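# Clamp wooden block to bench stop and remove dowel

## Task

First, if any loose object sits in the gap between the bench stop and the small wooden block, remove it. Then use the spring clamp to hold the block flat against the stop, and draw the block's dowel pin completely out of its hole (twisting the pin is allowed). At the end the block must still be clamped, lying flat on the bench board with the hole facing up, and the pin must be set down somewhere it stays put. Release everything and move the gripper away; anything held in place only by the robot at the end does not count.

## Robot and tools

Robot: a single six-joint Doosan M1013 arm carrying a Robotiq 2F-140 two-finger gripper. The fingers point along the gripper's +z axis and close along its y axis. end_effector_position is the point between the pads when closed; closed fingertips stick out about 33 mm past it (9 mm when fully open), and closing pushes the tips roughly 24 mm further out, so keep that clearance above surfaces. Cameras: cam_head_left, cam_head_right, cam_low, cam_wrist, all 504x504.

Frame: the scene frame has its origin on the table top under the arm base, +z up, +y to the left when facing along +x. Positions are in metres; orientations are quaternions written w first (qw, qx, qy, qz). The reported hand position may be a little off, more so at long reach.

execute_actions(actions): actions is a list of up to 15 actions; each action is a list of up to 15 rows, each row played for one 1/30 s step, and a short action repeats its final row until 15 steps are done. A row is 10 numbers: x, y, z, qw, qx, qy, qz, position, force_limit, speed. The first seven are an absolute target pose for the gripper in the scene frame (not an offset). position, force_limit and speed each lie in -1 to 1. position +1 = fully open (140 mm), about -0.8 = pads touching, -1 = close until blocked. force_limit: about 14 N at -1, 60 N at 0, 107 N at +1. speed: finger gap rate about 30 mm/s at -1, 140 at 0, 250 at +1. Optionally append 6 numbers 0 to 1: per-joint stiffness scales, base to gripper, lasting until changed. A target more than 0.6 m from the gripper's current position along any gripper axis makes that action refused; if the first action fails this or any action is malformed, nothing runs. Each step the commanded pose is clipped to within 70 mm and 16 degrees of the measured pose, so far targets need several actions. Repeat the orientation quaternion in every row you want held. An empty list just returns state and images.

move(target, speed, stop_force, blocking): target is one 10-number row as above (absolute pose plus finger settings, the finger values applied at the start). speed is the path's top speed in m/s, 0.002 to 0.5 (default 0.25); turning is capped at twice that in rad/s. The path is straight, 0.5 to 10 s long, and does not avoid obstacles. stop_force, 20 to 80 N, ends the path when the push against the motion rises by that much for two steps; the arm then backs up two steps and holds. Use it only with slow speeds, not on rotating moves, and omit it when leaving something you press on. blocking=false returns after 0.5 s while the arm keeps going (not allowed with stop_force); then use wait or stop before any new motion. The result adds a move: line: done, contact, held, off_target, moving or fault, plus limits flags (paced = pose clipped, held = some steps blocked) and the distance to target.

wait(seconds): 0 to 10, lets the scene run holding the last command; returns early if a running move ends. stop(): brakes a running move (fingers keep going). zoom_image(camera, region): region [x0, y0, x1, y1] in pixels of that camera's latest image, at most 504x504. read_manual(section): only "licences"; no motion. finished_scene(scene): ends the current scene, pass its number; irreversible.

Results: state line with pose and velocities, Joint positions, "Hand target" (pose the controller is heading to), step readings (HELD = row held back), position_measured in counts (3 open, 230 pads together, nonlinear), object_status: 0 moving, 1 blocked while opening, 2 blocked while closing (a grip), 3 reached position or pads met. Grip with position -1 and confirm 2. To squeeze harder while at 2, raise force_limit and alter position slightly (-1 to -0.98). "pose unreachable" means the clearance check altered or blocked the command.

Faults: contact torque reaching a joint's load limit (waist and shoulder 312, elbow 147, wrist joints 41.4 N m, held weight included) or 144 N of outside force stops the arm for 10 s and drops the rest of the call. The arm is stiff: commanding even slightly into a hard surface can fault, so approach slowly, ideally with stop_force. Holding loads heats motors; MOTOR HOT warns, then an OVER-TEMPERATURE FAULT brakes the arm. Avoid drops, slips, slams and hard pushes, and never push or knock anything off the table. Parts you hold or loose objects may get brief outside tugs. The arm keeps holding its last command while you think.

Each tool is called after ">>>" as a command line: name --argument value for each argument, lists and objects as JSON in quotes; but a table of rows of numbers goes row by row, as --pt "numbers of a row", without its own name.

## Session

>>> execute_actions --actions '[]'

Scene clock: 0.00 s.
end_effector_position=(+0.7958, +0.5156, +0.1271) position_measured=3 object_status=3 end_effector_quat_wxyz=(-0.128, +0.552, +0.763, -0.311) end_effector_velocity=(-0.000, -0.000, -0.001) end_effector_angular_velocity=(-0.001, +0.001, +0.000)
Joint positions: [ 0.549  1.315  0.243 -0.009  2.272  0.217]
Joint velocities: [ 0.     0.     0.001 -0.     0.    -0.   ]
Hand target: +0.796, +0.516, +0.127; -0.128, +0.552, +0.763, -0.311
Joint stiffness scale: [1. 1. 1. 1. 1. 1.]

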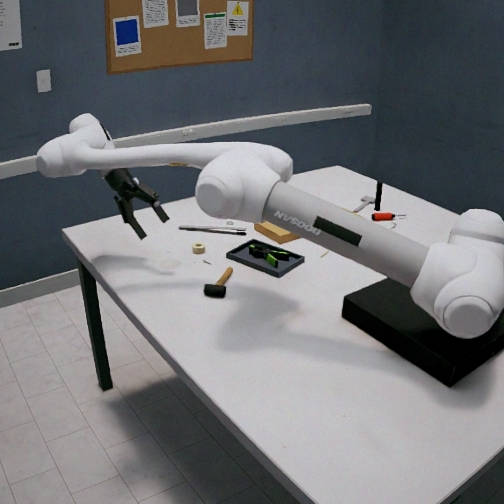

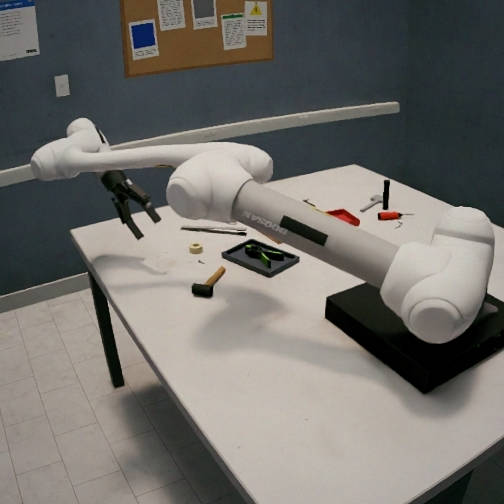

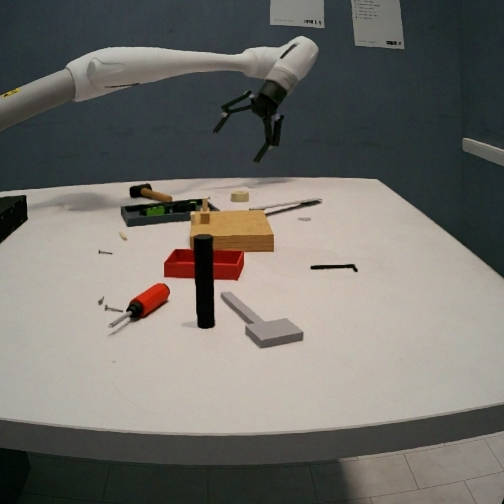

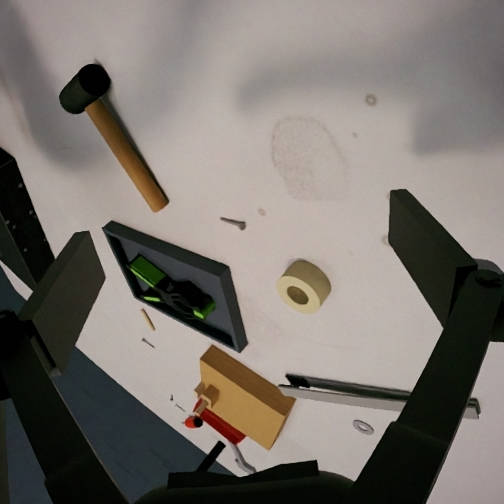

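>>> move --target '[0.62,0.12,0.35,0,0.7071,0.7071,0,1,0,0]' --speed 0.2

Scene clock: 4.80 s.
end_effector_position=(+0.6200, +0.1199, +0.3497) position_measured=3 object_status=3 end_effector_quat_wxyz=(+0.000, +0.708, +0.706, -0.004) end_effector_velocity=(-0.001, -0.002, +0.000) end_effector_angular_velocity=(+0.002, -0.002, -0.001)
Joint positions: [ 0.146  0.154  1.689 -0.004  1.307  0.142]
Joint velocities: [-0.004 -0.003  0.003  0.002 -0.002 -0.003]
Hand target: +0.620, +0.120, +0.350; -0.001, +0.707, +0.707, +0.000
Off the commanded pose: 0.000 m, 0 deg.
Joint stiffness scale: [1. 1. 1. 1. 1. 1.]
move: done

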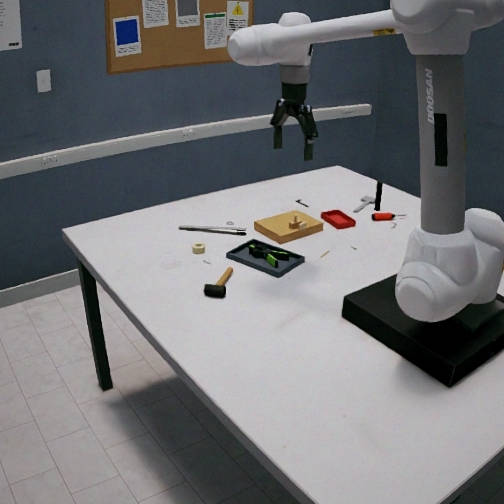

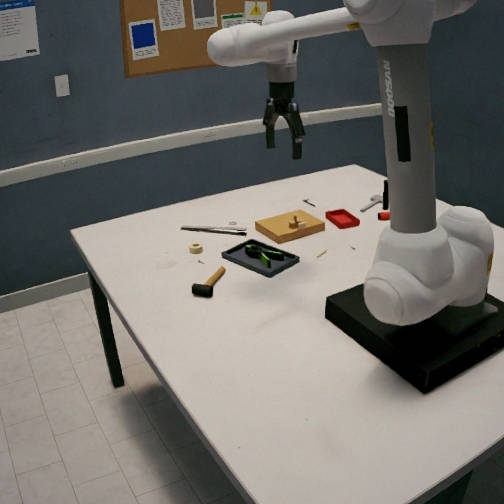

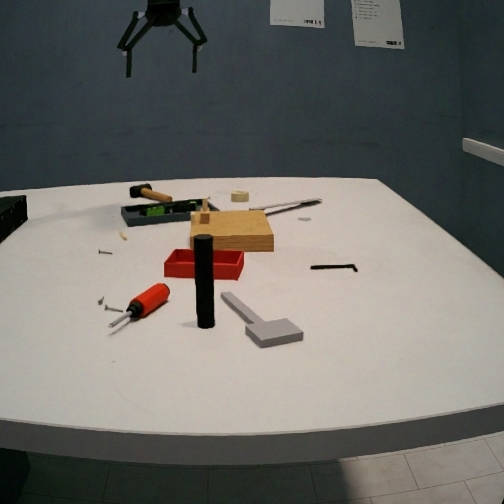

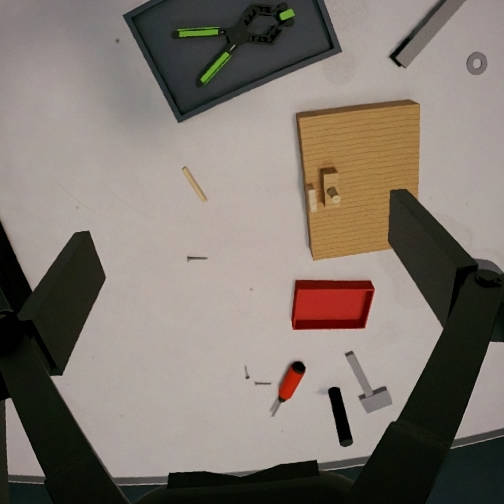

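>>> zoom_image --camera "cam_wrist" --region '[270,140,370,240]'

>>> zoom_image --camera "cam_low" --region '[110,180,290,260]'

>>> zoom_image --camera "cam_head_left" --region '[220,200,340,280]'

Region (270, 140, 370, 240) of cam_wrist's 504x504 image, scaled by 5.040, with more detail than that image has.

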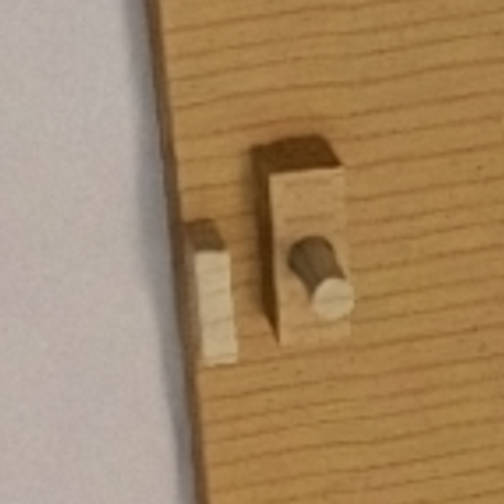

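Region (110, 180, 290, 260) of cam_low's 504x504 image, scaled by 2.800, with more detail than that image has.

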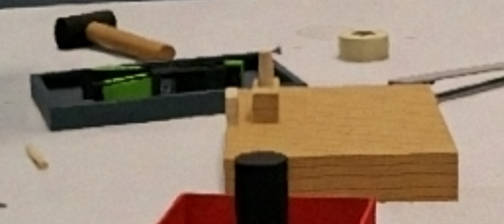

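Region (220, 200, 340, 280) of cam_head_left's 504x504 image, scaled by 4.200, with more detail than that image has.

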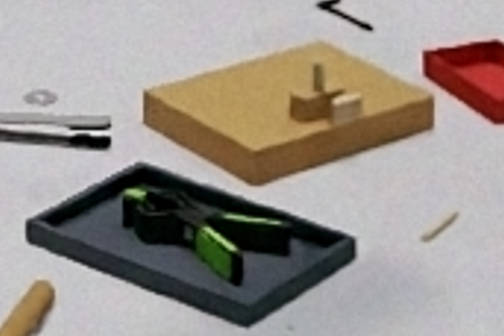

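>>> move --target '[0.71,0.03,0.16,0,0.7071,0.7071,0,1,0,0]'

Scene clock: 17.30 s.
end_effector_position=(+0.7071, +0.0306, +0.1611) position_measured=3 object_status=3 end_effector_quat_wxyz=(+0.000, +0.708, +0.706, -0.003) end_effector_velocity=(+0.001, -0.001, -0.001) end_effector_angular_velocity=(+0.000, -0.002, +0.001)
Joint positions: [ 0.004  0.392  1.744 -0.004  1.012 -0.   ]
Joint velocities: [-0.001  0.001  0.     0.    -0.003 -0.002]
Hand target: +0.710, +0.030, +0.160; -0.000, +0.707, +0.707, +0.000
Off the commanded pose: 0.003 m, 0 deg.
Joint stiffness scale: [1. 1. 1. 1. 1. 1.]
move: done

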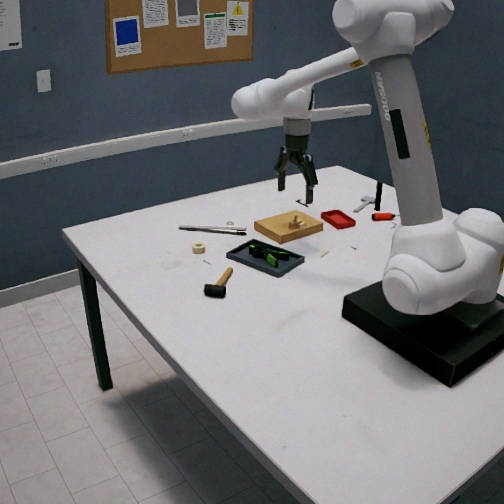

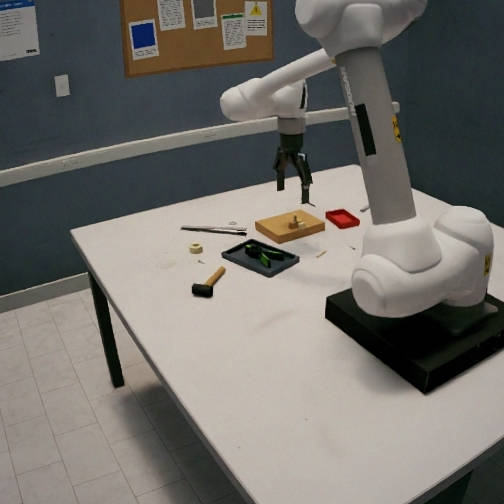

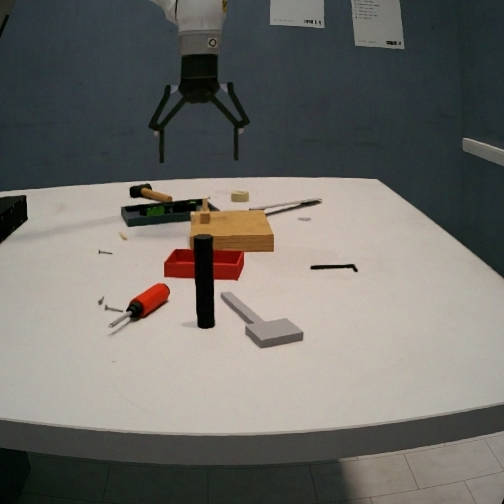

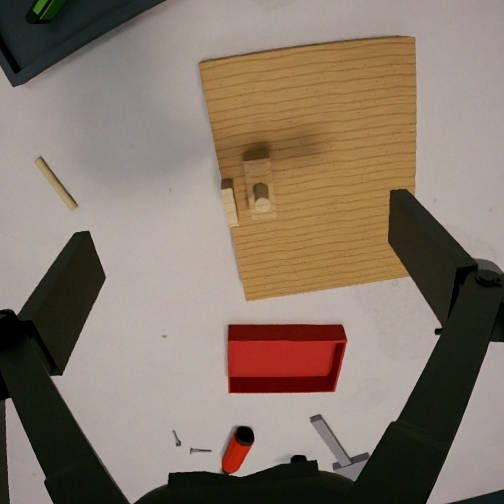

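>>> zoom_image --camera "cam_wrist" --region '[190,130,310,250]'

>>> zoom_image --camera "cam_low" --region '[140,140,280,260]'

Region (190, 130, 310, 250) of cam_wrist's 504x504 image, scaled by 4.200, with more detail than that image has.

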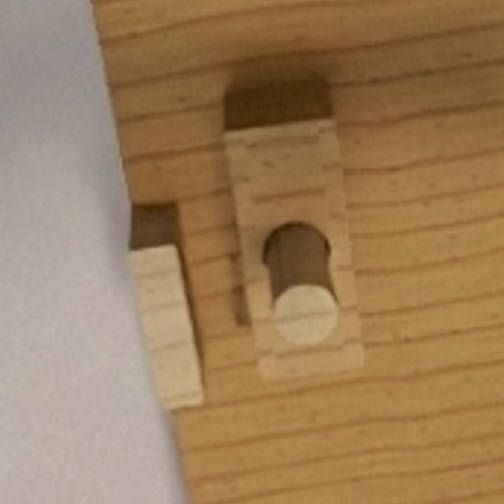

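Region (140, 140, 280, 260) of cam_low's 504x504 image, scaled by 3.600, with more detail than that image has; it fills the top 432 rows of this view, and the rest is white.

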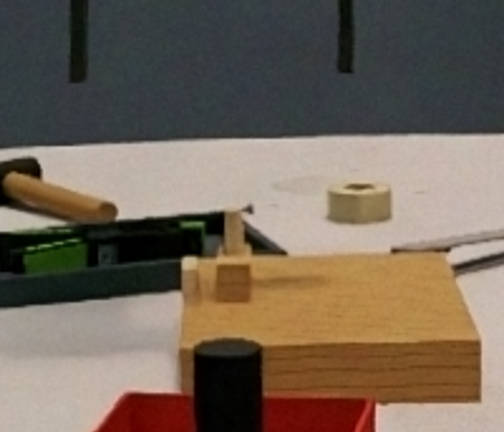

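>>> move --target '[0.72,0.008,0.115,0,0.7071,0.7071,0,-0.3,0,0]' --speed 0.1

>>> zoom_image --camera "cam_low" --region '[140,140,280,260]'

>>> zoom_image --camera "cam_head_left" --region '[240,170,340,250]'

Scene clock: 23.13 s.
end_effector_position=(+0.7197, +0.0088, +0.1178) position_measured=167 object_status=3 end_effector_quat_wxyz=(+0.001, +0.708, +0.707, -0.002) end_effector_velocity=(+0.001, -0.001, -0.001) end_effector_angular_velocity=(-0.000, -0.001, +0.001)
Joint positions: [-0.026  0.446  1.753 -0.004  0.944 -0.03 ]
Joint velocities: [-0.001  0.001  0.    -0.    -0.003 -0.002]
Hand target: +0.720, +0.008, +0.115; -0.000, +0.707, +0.707, -0.000
Off the commanded pose: 0.003 m, 0 deg.
Joint stiffness scale: [1. 1. 1. 1. 1. 1.]
move: done

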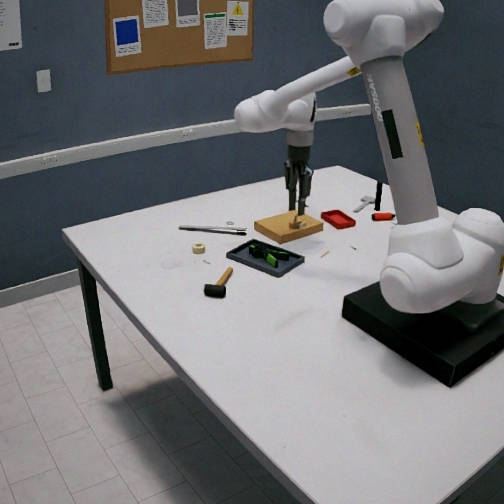

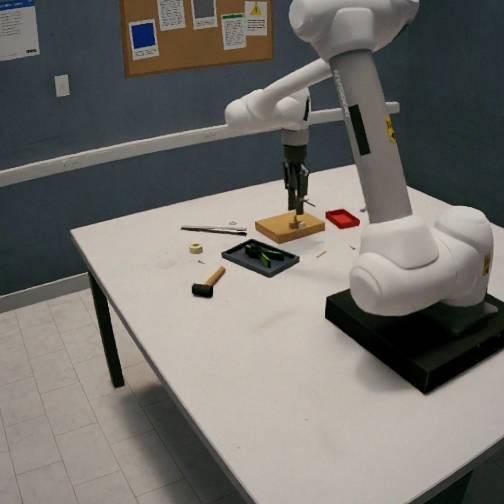

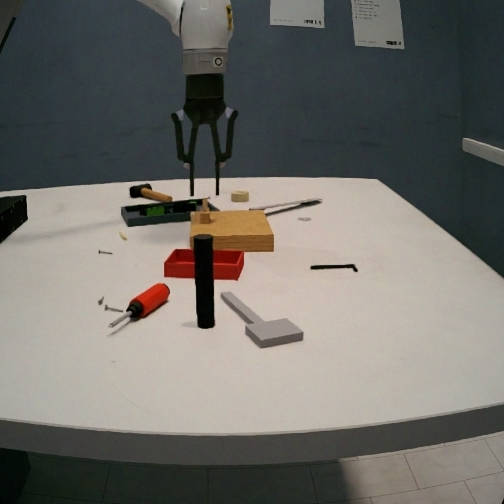

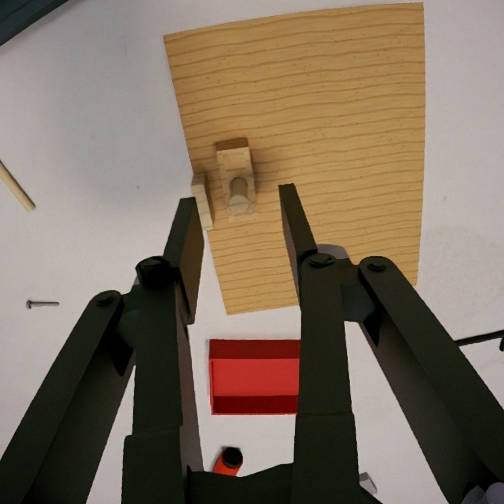

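Region (140, 140, 280, 260) of cam_low's 504x504 image, scaled by 3.600, with more detail than that image has; it fills the top 432 rows of this view, and the rest is white.

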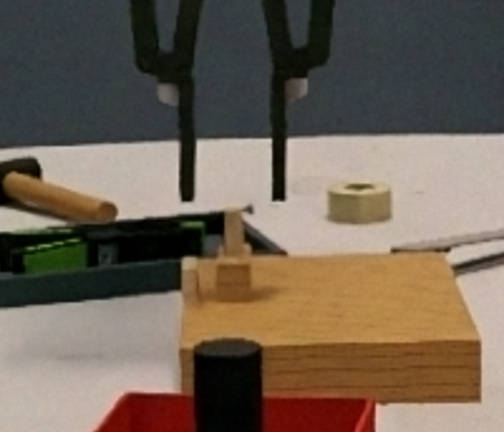

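Region (240, 170, 340, 250) of cam_head_left's 504x504 image, scaled by 5.040, with more detail than that image has; it fills the top 403 rows of this view, and the rest is white.

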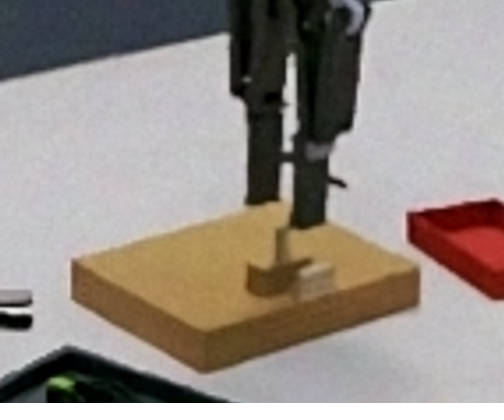

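>>> move --target '[0.72,0.013,0.094,0,0.7071,0.7071,0,-0.3,0,0]' --speed 0.05

>>> move --target '[0.72,0.013,0.094,0,0.7071,0.7071,0,-1,-0.7,-0.5]' --speed 0.05

>>> zoom_image --camera "cam_low" --region '[160,170,250,250]'

Scene clock: 26.33 s.
end_effector_position=(+0.7200, +0.0094, +0.0969) position_measured=167 object_status=3 end_effector_quat_wxyz=(+0.001, +0.707, +0.707, -0.002) end_effector_velocity=(+0.001, -0.000, -0.002) end_effector_angular_velocity=(-0.000, -0.001, +0.000)
Joint positions: [-0.025  0.467  1.766 -0.004  0.91  -0.031]
Joint velocities: [-0.     0.002  0.001 -0.    -0.004 -0.   ]
Hand target: +0.720, +0.013, +0.094; +0.000, +0.707, +0.707, -0.000
Off the commanded pose: 0.005 m, 0 deg.
Joint stiffness scale: [1. 1. 1. 1. 1. 1.]
move: off_target

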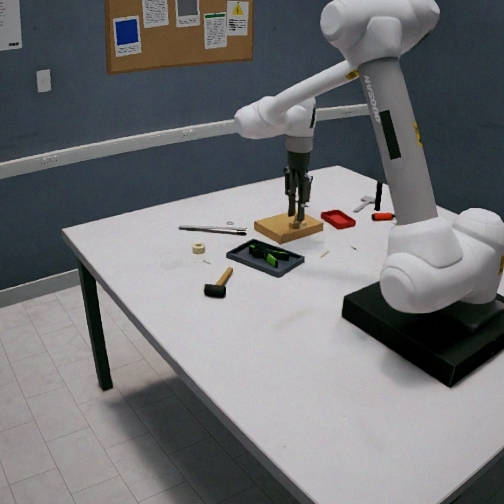

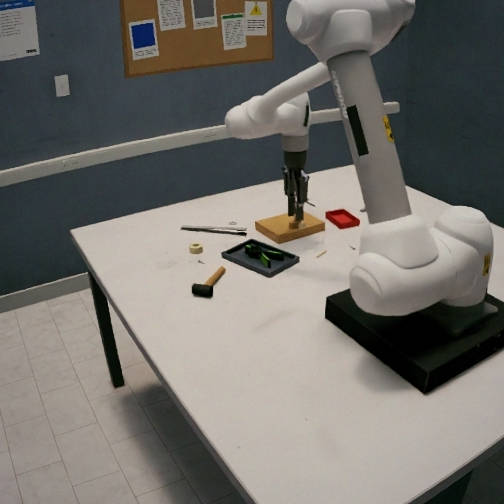

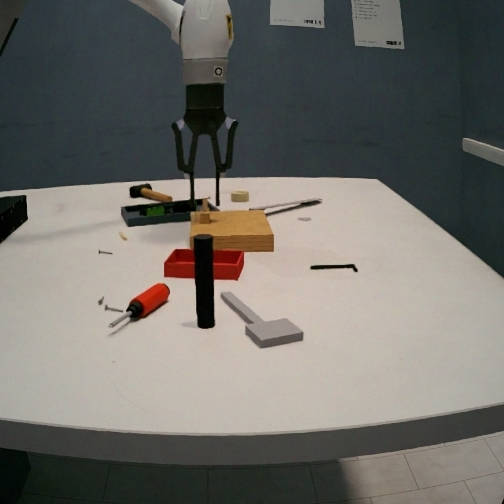

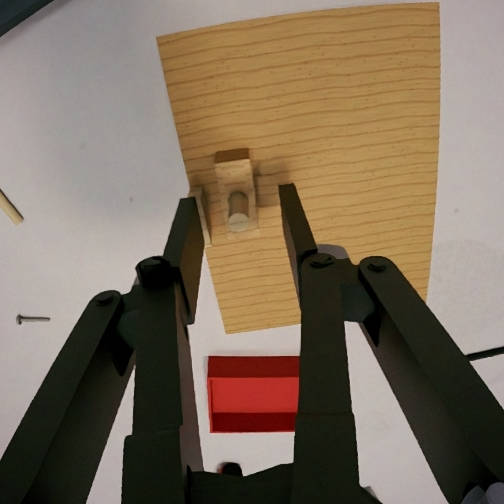

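Scene clock: 27.03 s.
end_effector_position=(+0.7200, +0.0094, +0.0968) position_measured=218 object_status=2 end_effector_quat_wxyz=(+0.001, +0.707, +0.707, -0.002) end_effector_velocity=(+0.000, +0.000, +0.000) end_effector_angular_velocity=(+0.000, -0.001, -0.000)
Joint positions: [-0.025  0.468  1.766 -0.004  0.91  -0.031]
Joint velocities: [ 0.    -0.    -0.     0.    -0.001 -0.   ]
Hand target: +0.720, +0.013, +0.094; +0.000, +0.707, +0.707, -0.000
Off the commanded pose: 0.005 m, 0 deg.
Joint stiffness scale: [1. 1. 1. 1. 1. 1.]
move: off_target

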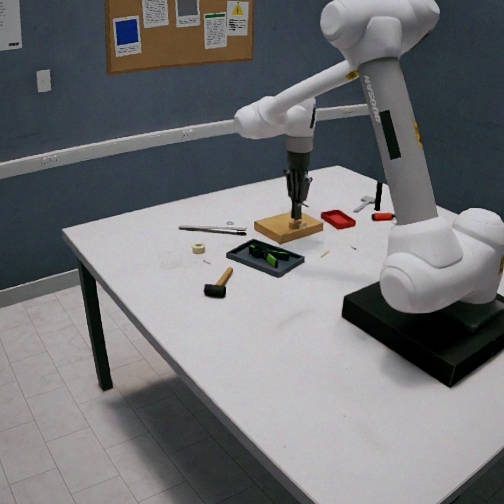

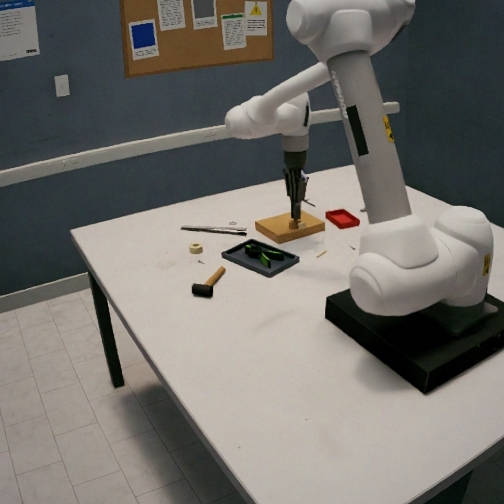

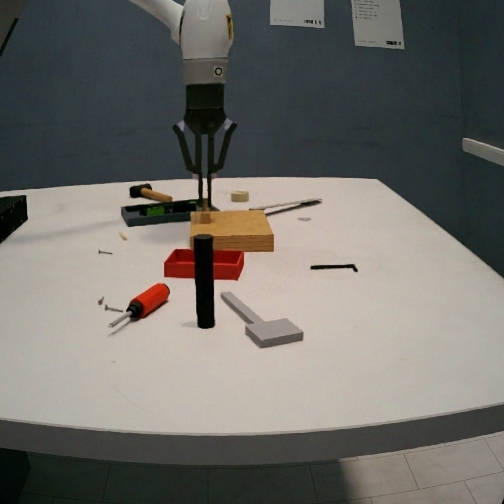

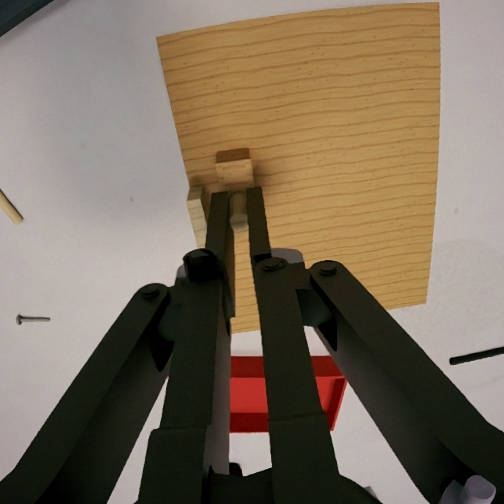

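Region (160, 170, 250, 250) of cam_low's 504x504 image, scaled by 5.600, with more detail than that image has.

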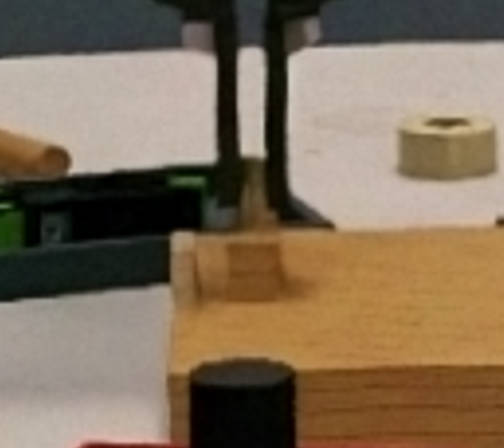

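>>> move --target '[0.7085,-0.006,0.097,0,0.7071,0.7071,0,-1,-0.7,-0.5]' --speed 0.02

>>> zoom_image --camera "cam_low" --region '[160,170,250,250]'

Scene clock: 30.03 s.
end_effector_position=(+0.7090, -0.0049, +0.0967) position_measured=218 object_status=2 end_effector_quat_wxyz=(+0.000, +0.708, +0.707, -0.003) end_effector_velocity=(+0.000, -0.002, +0.000) end_effector_angular_velocity=(-0.000, -0.003, +0.001)
Joint positions: [-0.046  0.455  1.787 -0.004  0.905 -0.051]
Joint velocities: [-0.002 -0.001  0.001 -0.    -0.003 -0.003]
Hand target: +0.709, -0.006, +0.097; +0.000, +0.707, +0.707, -0.000
Off the commanded pose: 0.001 m, 0 deg.
Joint stiffness scale: [1. 1. 1. 1. 1. 1.]
move: done

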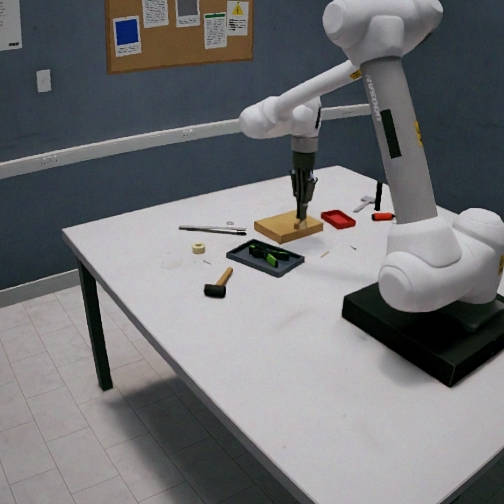

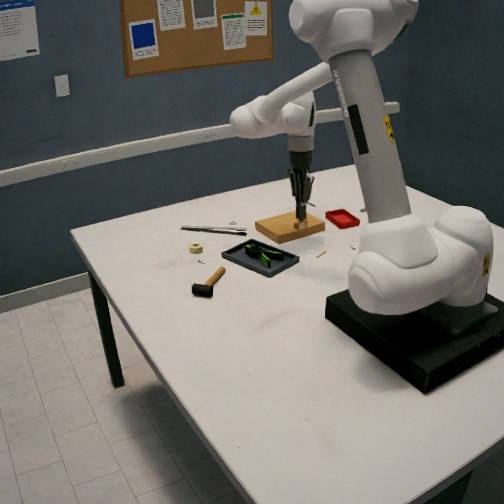

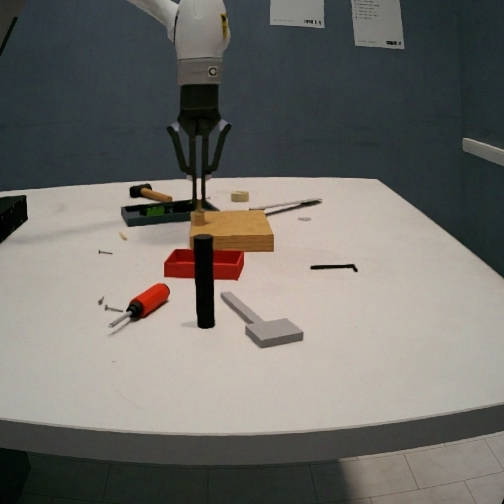

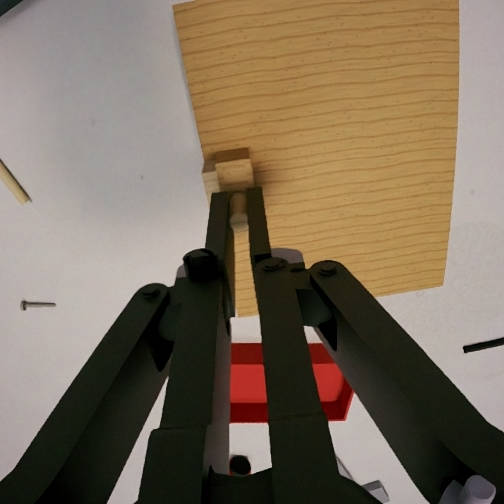

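Region (160, 170, 250, 250) of cam_low's 504x504 image, scaled by 5.600, with more detail than that image has.

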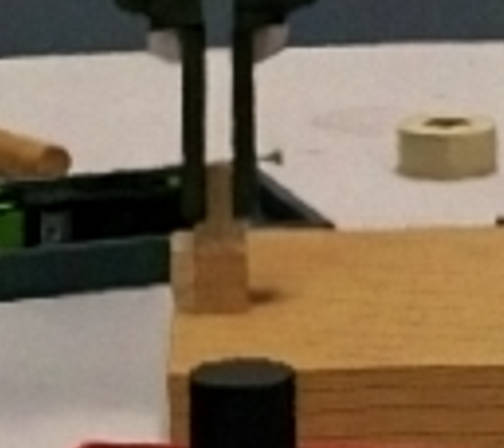

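>>> move --target '[0.7085,-0.006,0.097,0,0.7071,0.7071,0,-0.3,-0.7,0]'

>>> move --target '[0.7085,-0.006,0.15,0,0.7071,0.7071,0,1,0,0]' --speed 0.1

>>> move --target '[0.575,0.205,0.13,0,0.99,0.139,0,1,0,0]' --speed 0.4

Scene clock: 34.77 s.
end_effector_position=(+0.7083, -0.0052, +0.0963) position_measured=167 object_status=3 end_effector_quat_wxyz=(-0.000, +0.708, +0.707, -0.003) end_effector_velocity=(-0.000, -0.000, -0.000) end_effector_angular_velocity=(-0.000, +0.000, +0.000)
Joint positions: [-0.047  0.454  1.789 -0.004  0.904 -0.051]
Joint velocities: [-0. -0.  0. -0.  0.  0.]
Hand target: +0.709, -0.006, +0.097; +0.000, +0.707, +0.707, -0.000
Off the commanded pose: 0.001 m, 0 deg.
Joint stiffness scale: [1. 1. 1. 1. 1. 1.]
move: done

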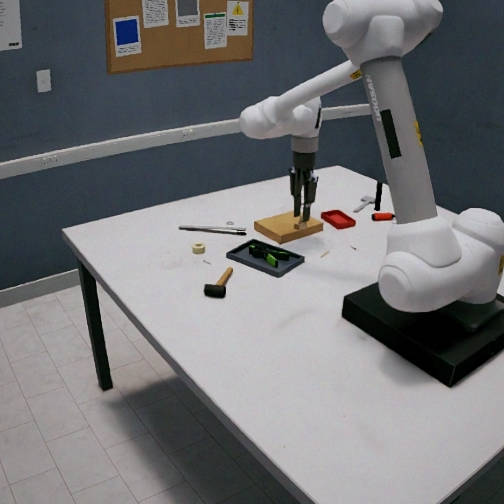

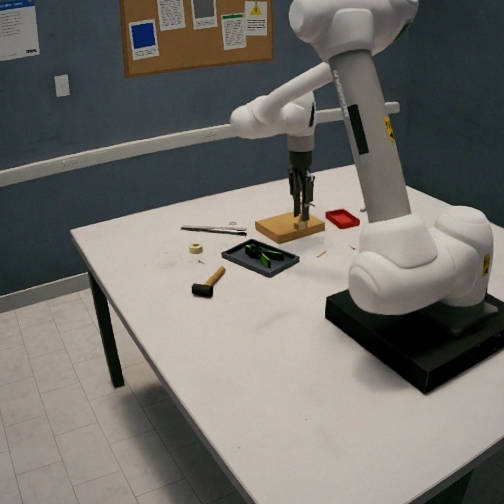

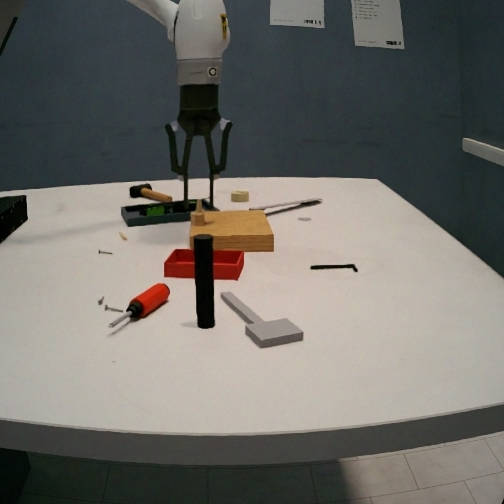

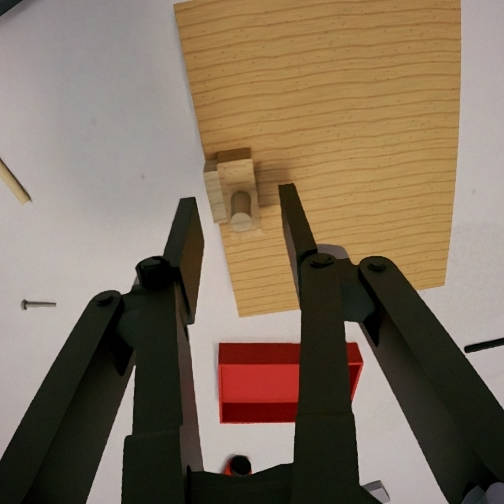

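Scene clock: 35.73 s.
end_effector_position=(+0.7087, -0.0053, +0.1471) position_measured=3 object_status=3 end_effector_quat_wxyz=(+0.002, +0.708, +0.707, -0.002) end_effector_velocity=(-0.001, +0.000, +0.001) end_effector_angular_velocity=(+0.000, +0.003, +0.000)
Joint positions: [-0.047  0.404  1.756 -0.004  0.984 -0.051]
Joint velocities: [-0.    -0.001 -0.001 -0.     0.004 -0.   ]
Hand target: +0.709, -0.006, +0.150; +0.000, +0.707, +0.707, +0.000
Off the commanded pose: 0.003 m, 0 deg.
Joint stiffness scale: [1. 1. 1. 1. 1. 1.]
move: done

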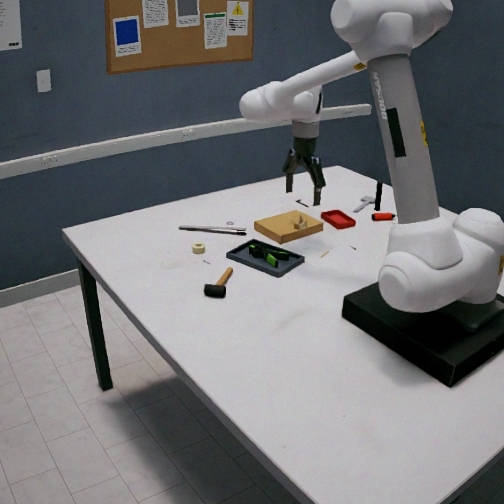

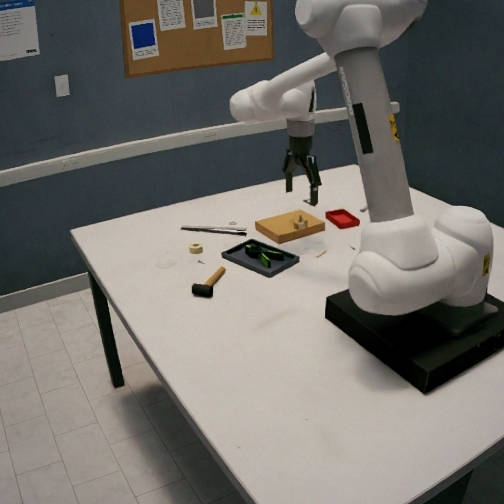

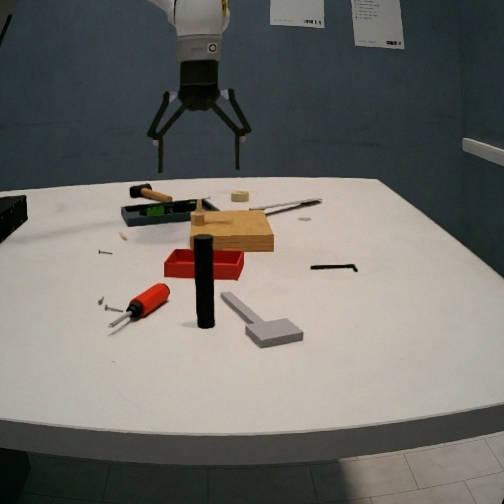

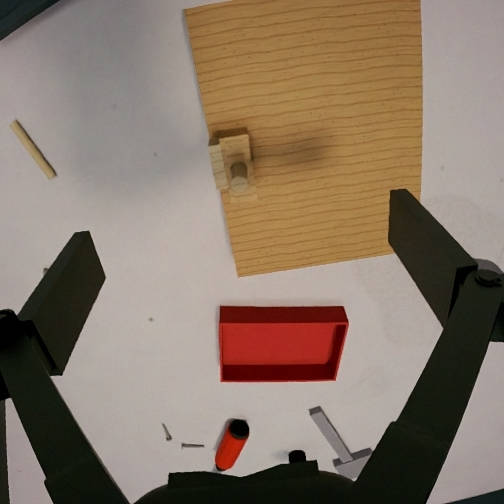

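Scene clock: 37.97 s.
end_effector_position=(+0.5748, +0.2044, +0.1295) position_measured=3 object_status=3 end_effector_quat_wxyz=(-0.002, +0.990, +0.140, -0.003) end_effector_velocity=(-0.001, +0.002, -0.000) end_effector_angular_velocity=(-0.000, +0.000, -0.011)
Joint positions: [0.29  0.289 1.962 0.008 0.897 1.567]
Joint velocities: [ 0.003 -0.     0.001 -0.    -0.     0.014]
Hand target: +0.575, +0.205, +0.130; +0.000, +0.990, +0.139, -0.000
Off the commanded pose: 0.001 m, 0 deg.
Joint stiffness scale: [1. 1. 1. 1. 1. 1.]
move: done

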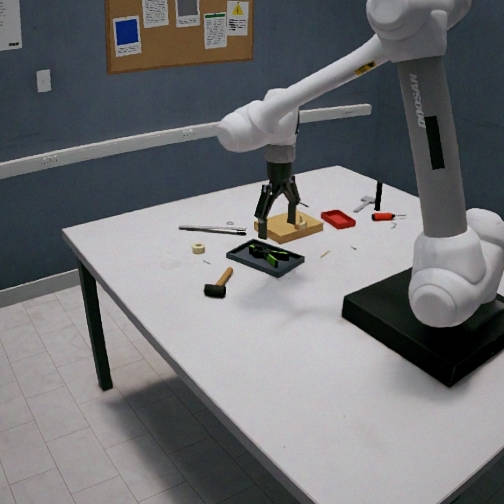

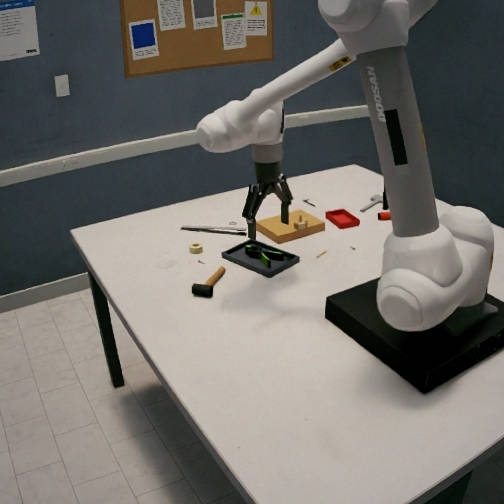

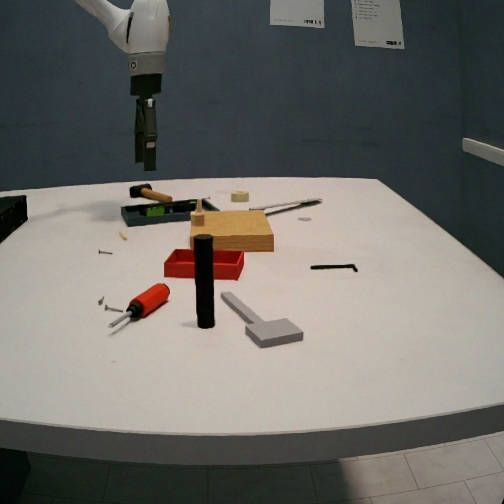

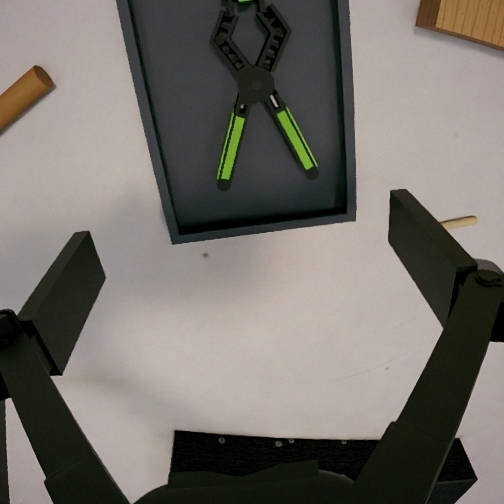

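>>> move --target '[0.587,0.187,0.07,0,0.99,0.139,0,0.35,0,0]' --speed 0.1

>>> zoom_image --camera "cam_low" --region '[100,160,230,240]'

Scene clock: 41.17 s.
end_effector_position=(+0.5862, +0.1901, +0.0725) position_measured=85 object_status=3 end_effector_quat_wxyz=(-0.002, +0.991, +0.135, -0.000) end_effector_velocity=(+0.001, -0.000, -0.001) end_effector_angular_velocity=(+0.001, -0.003, -0.000)
Joint positions: [0.263 0.362 1.992 0.008 0.79  1.549]
Joint velocities: [-0.001  0.002  0.001  0.    -0.006 -0.001]
Hand target: +0.587, +0.187, +0.070; -0.000, +0.990, +0.139, -0.000
Off the commanded pose: 0.004 m, 1 deg.
Joint stiffness scale: [1. 1. 1. 1. 1. 1.]
move: off_target

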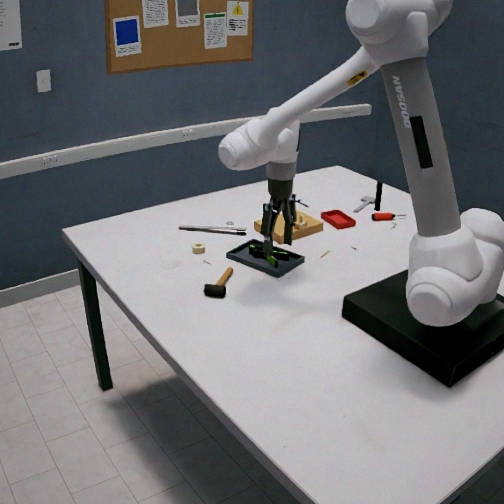

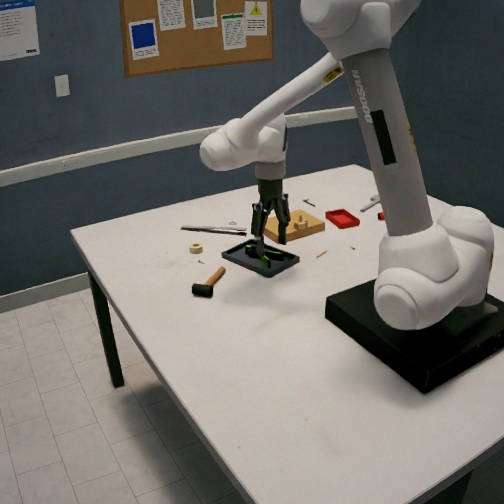

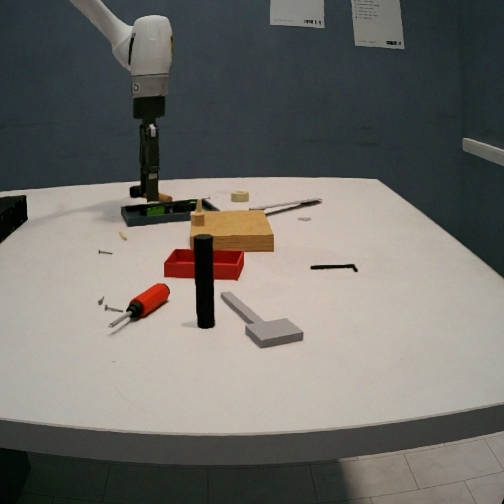

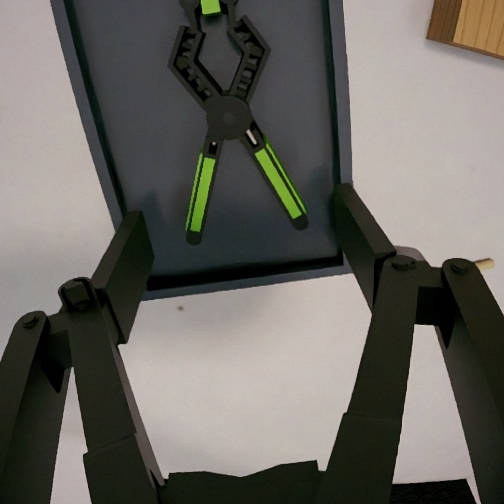

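Region (100, 160, 230, 240) of cam_low's 504x504 image, scaled by 3.877, with more detail than that image has; it fills the top 310 rows of this view, and the rest is white.

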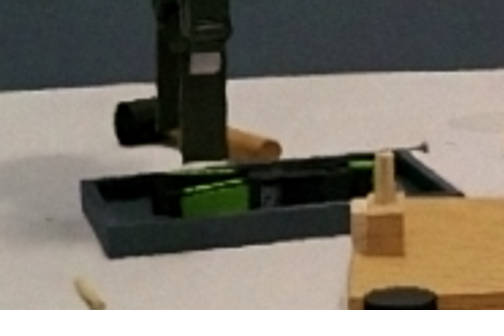

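>>> move --target '[0.581,0.184,0.04,0,0.99,0.139,0,0.17,0,0]' --speed 0.04

>>> zoom_image --camera "cam_head_left" --region '[220,210,320,290]'

Scene clock: 45.10 s.
end_effector_position=(+0.5805, +0.1870, +0.0425) position_measured=108 object_status=3 end_effector_quat_wxyz=(-0.002, +0.991, +0.135, -0.000) end_effector_velocity=(+0.000, -0.000, -0.002) end_effector_angular_velocity=(-0.000, -0.001, +0.000)
Joint positions: [0.26  0.393 2.021 0.008 0.73  1.547]
Joint velocities: [-0.001  0.002  0.002 -0.    -0.005 -0.   ]
Hand target: +0.581, +0.184, +0.040; +0.000, +0.990, +0.139, -0.000
Off the commanded pose: 0.004 m, 1 deg.
Joint stiffness scale: [1. 1. 1. 1. 1. 1.]
move: off_target

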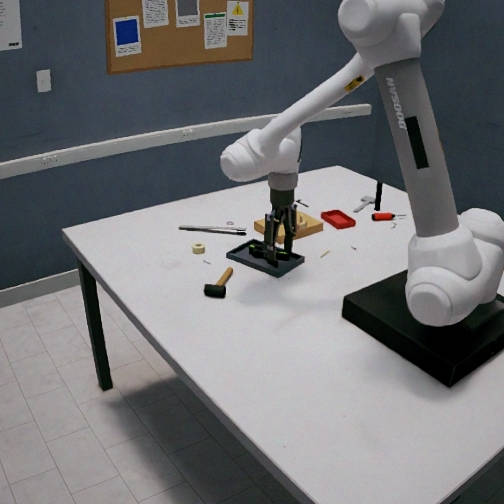

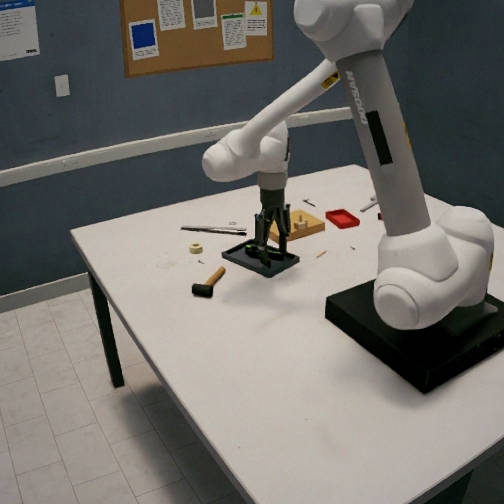

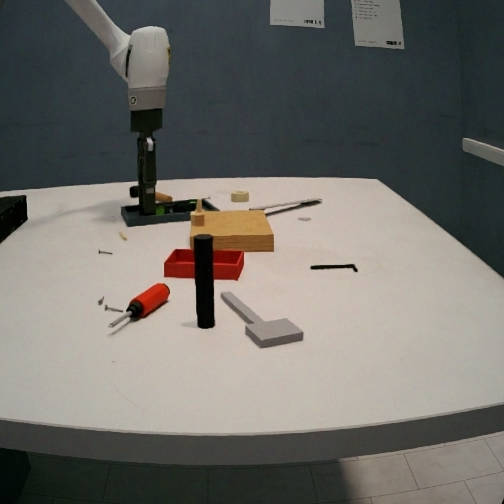

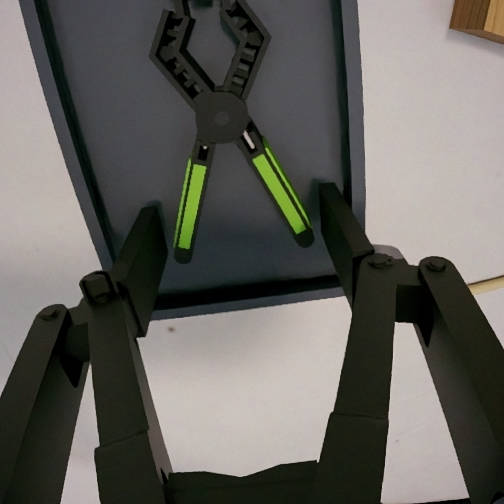

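Region (220, 210, 320, 290) of cam_head_left's 504x504 image, scaled by 5.040, with more detail than that image has; it fills the top 403 rows of this view, and the rest is white.

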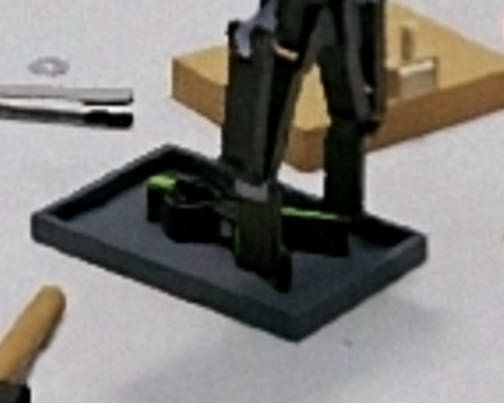

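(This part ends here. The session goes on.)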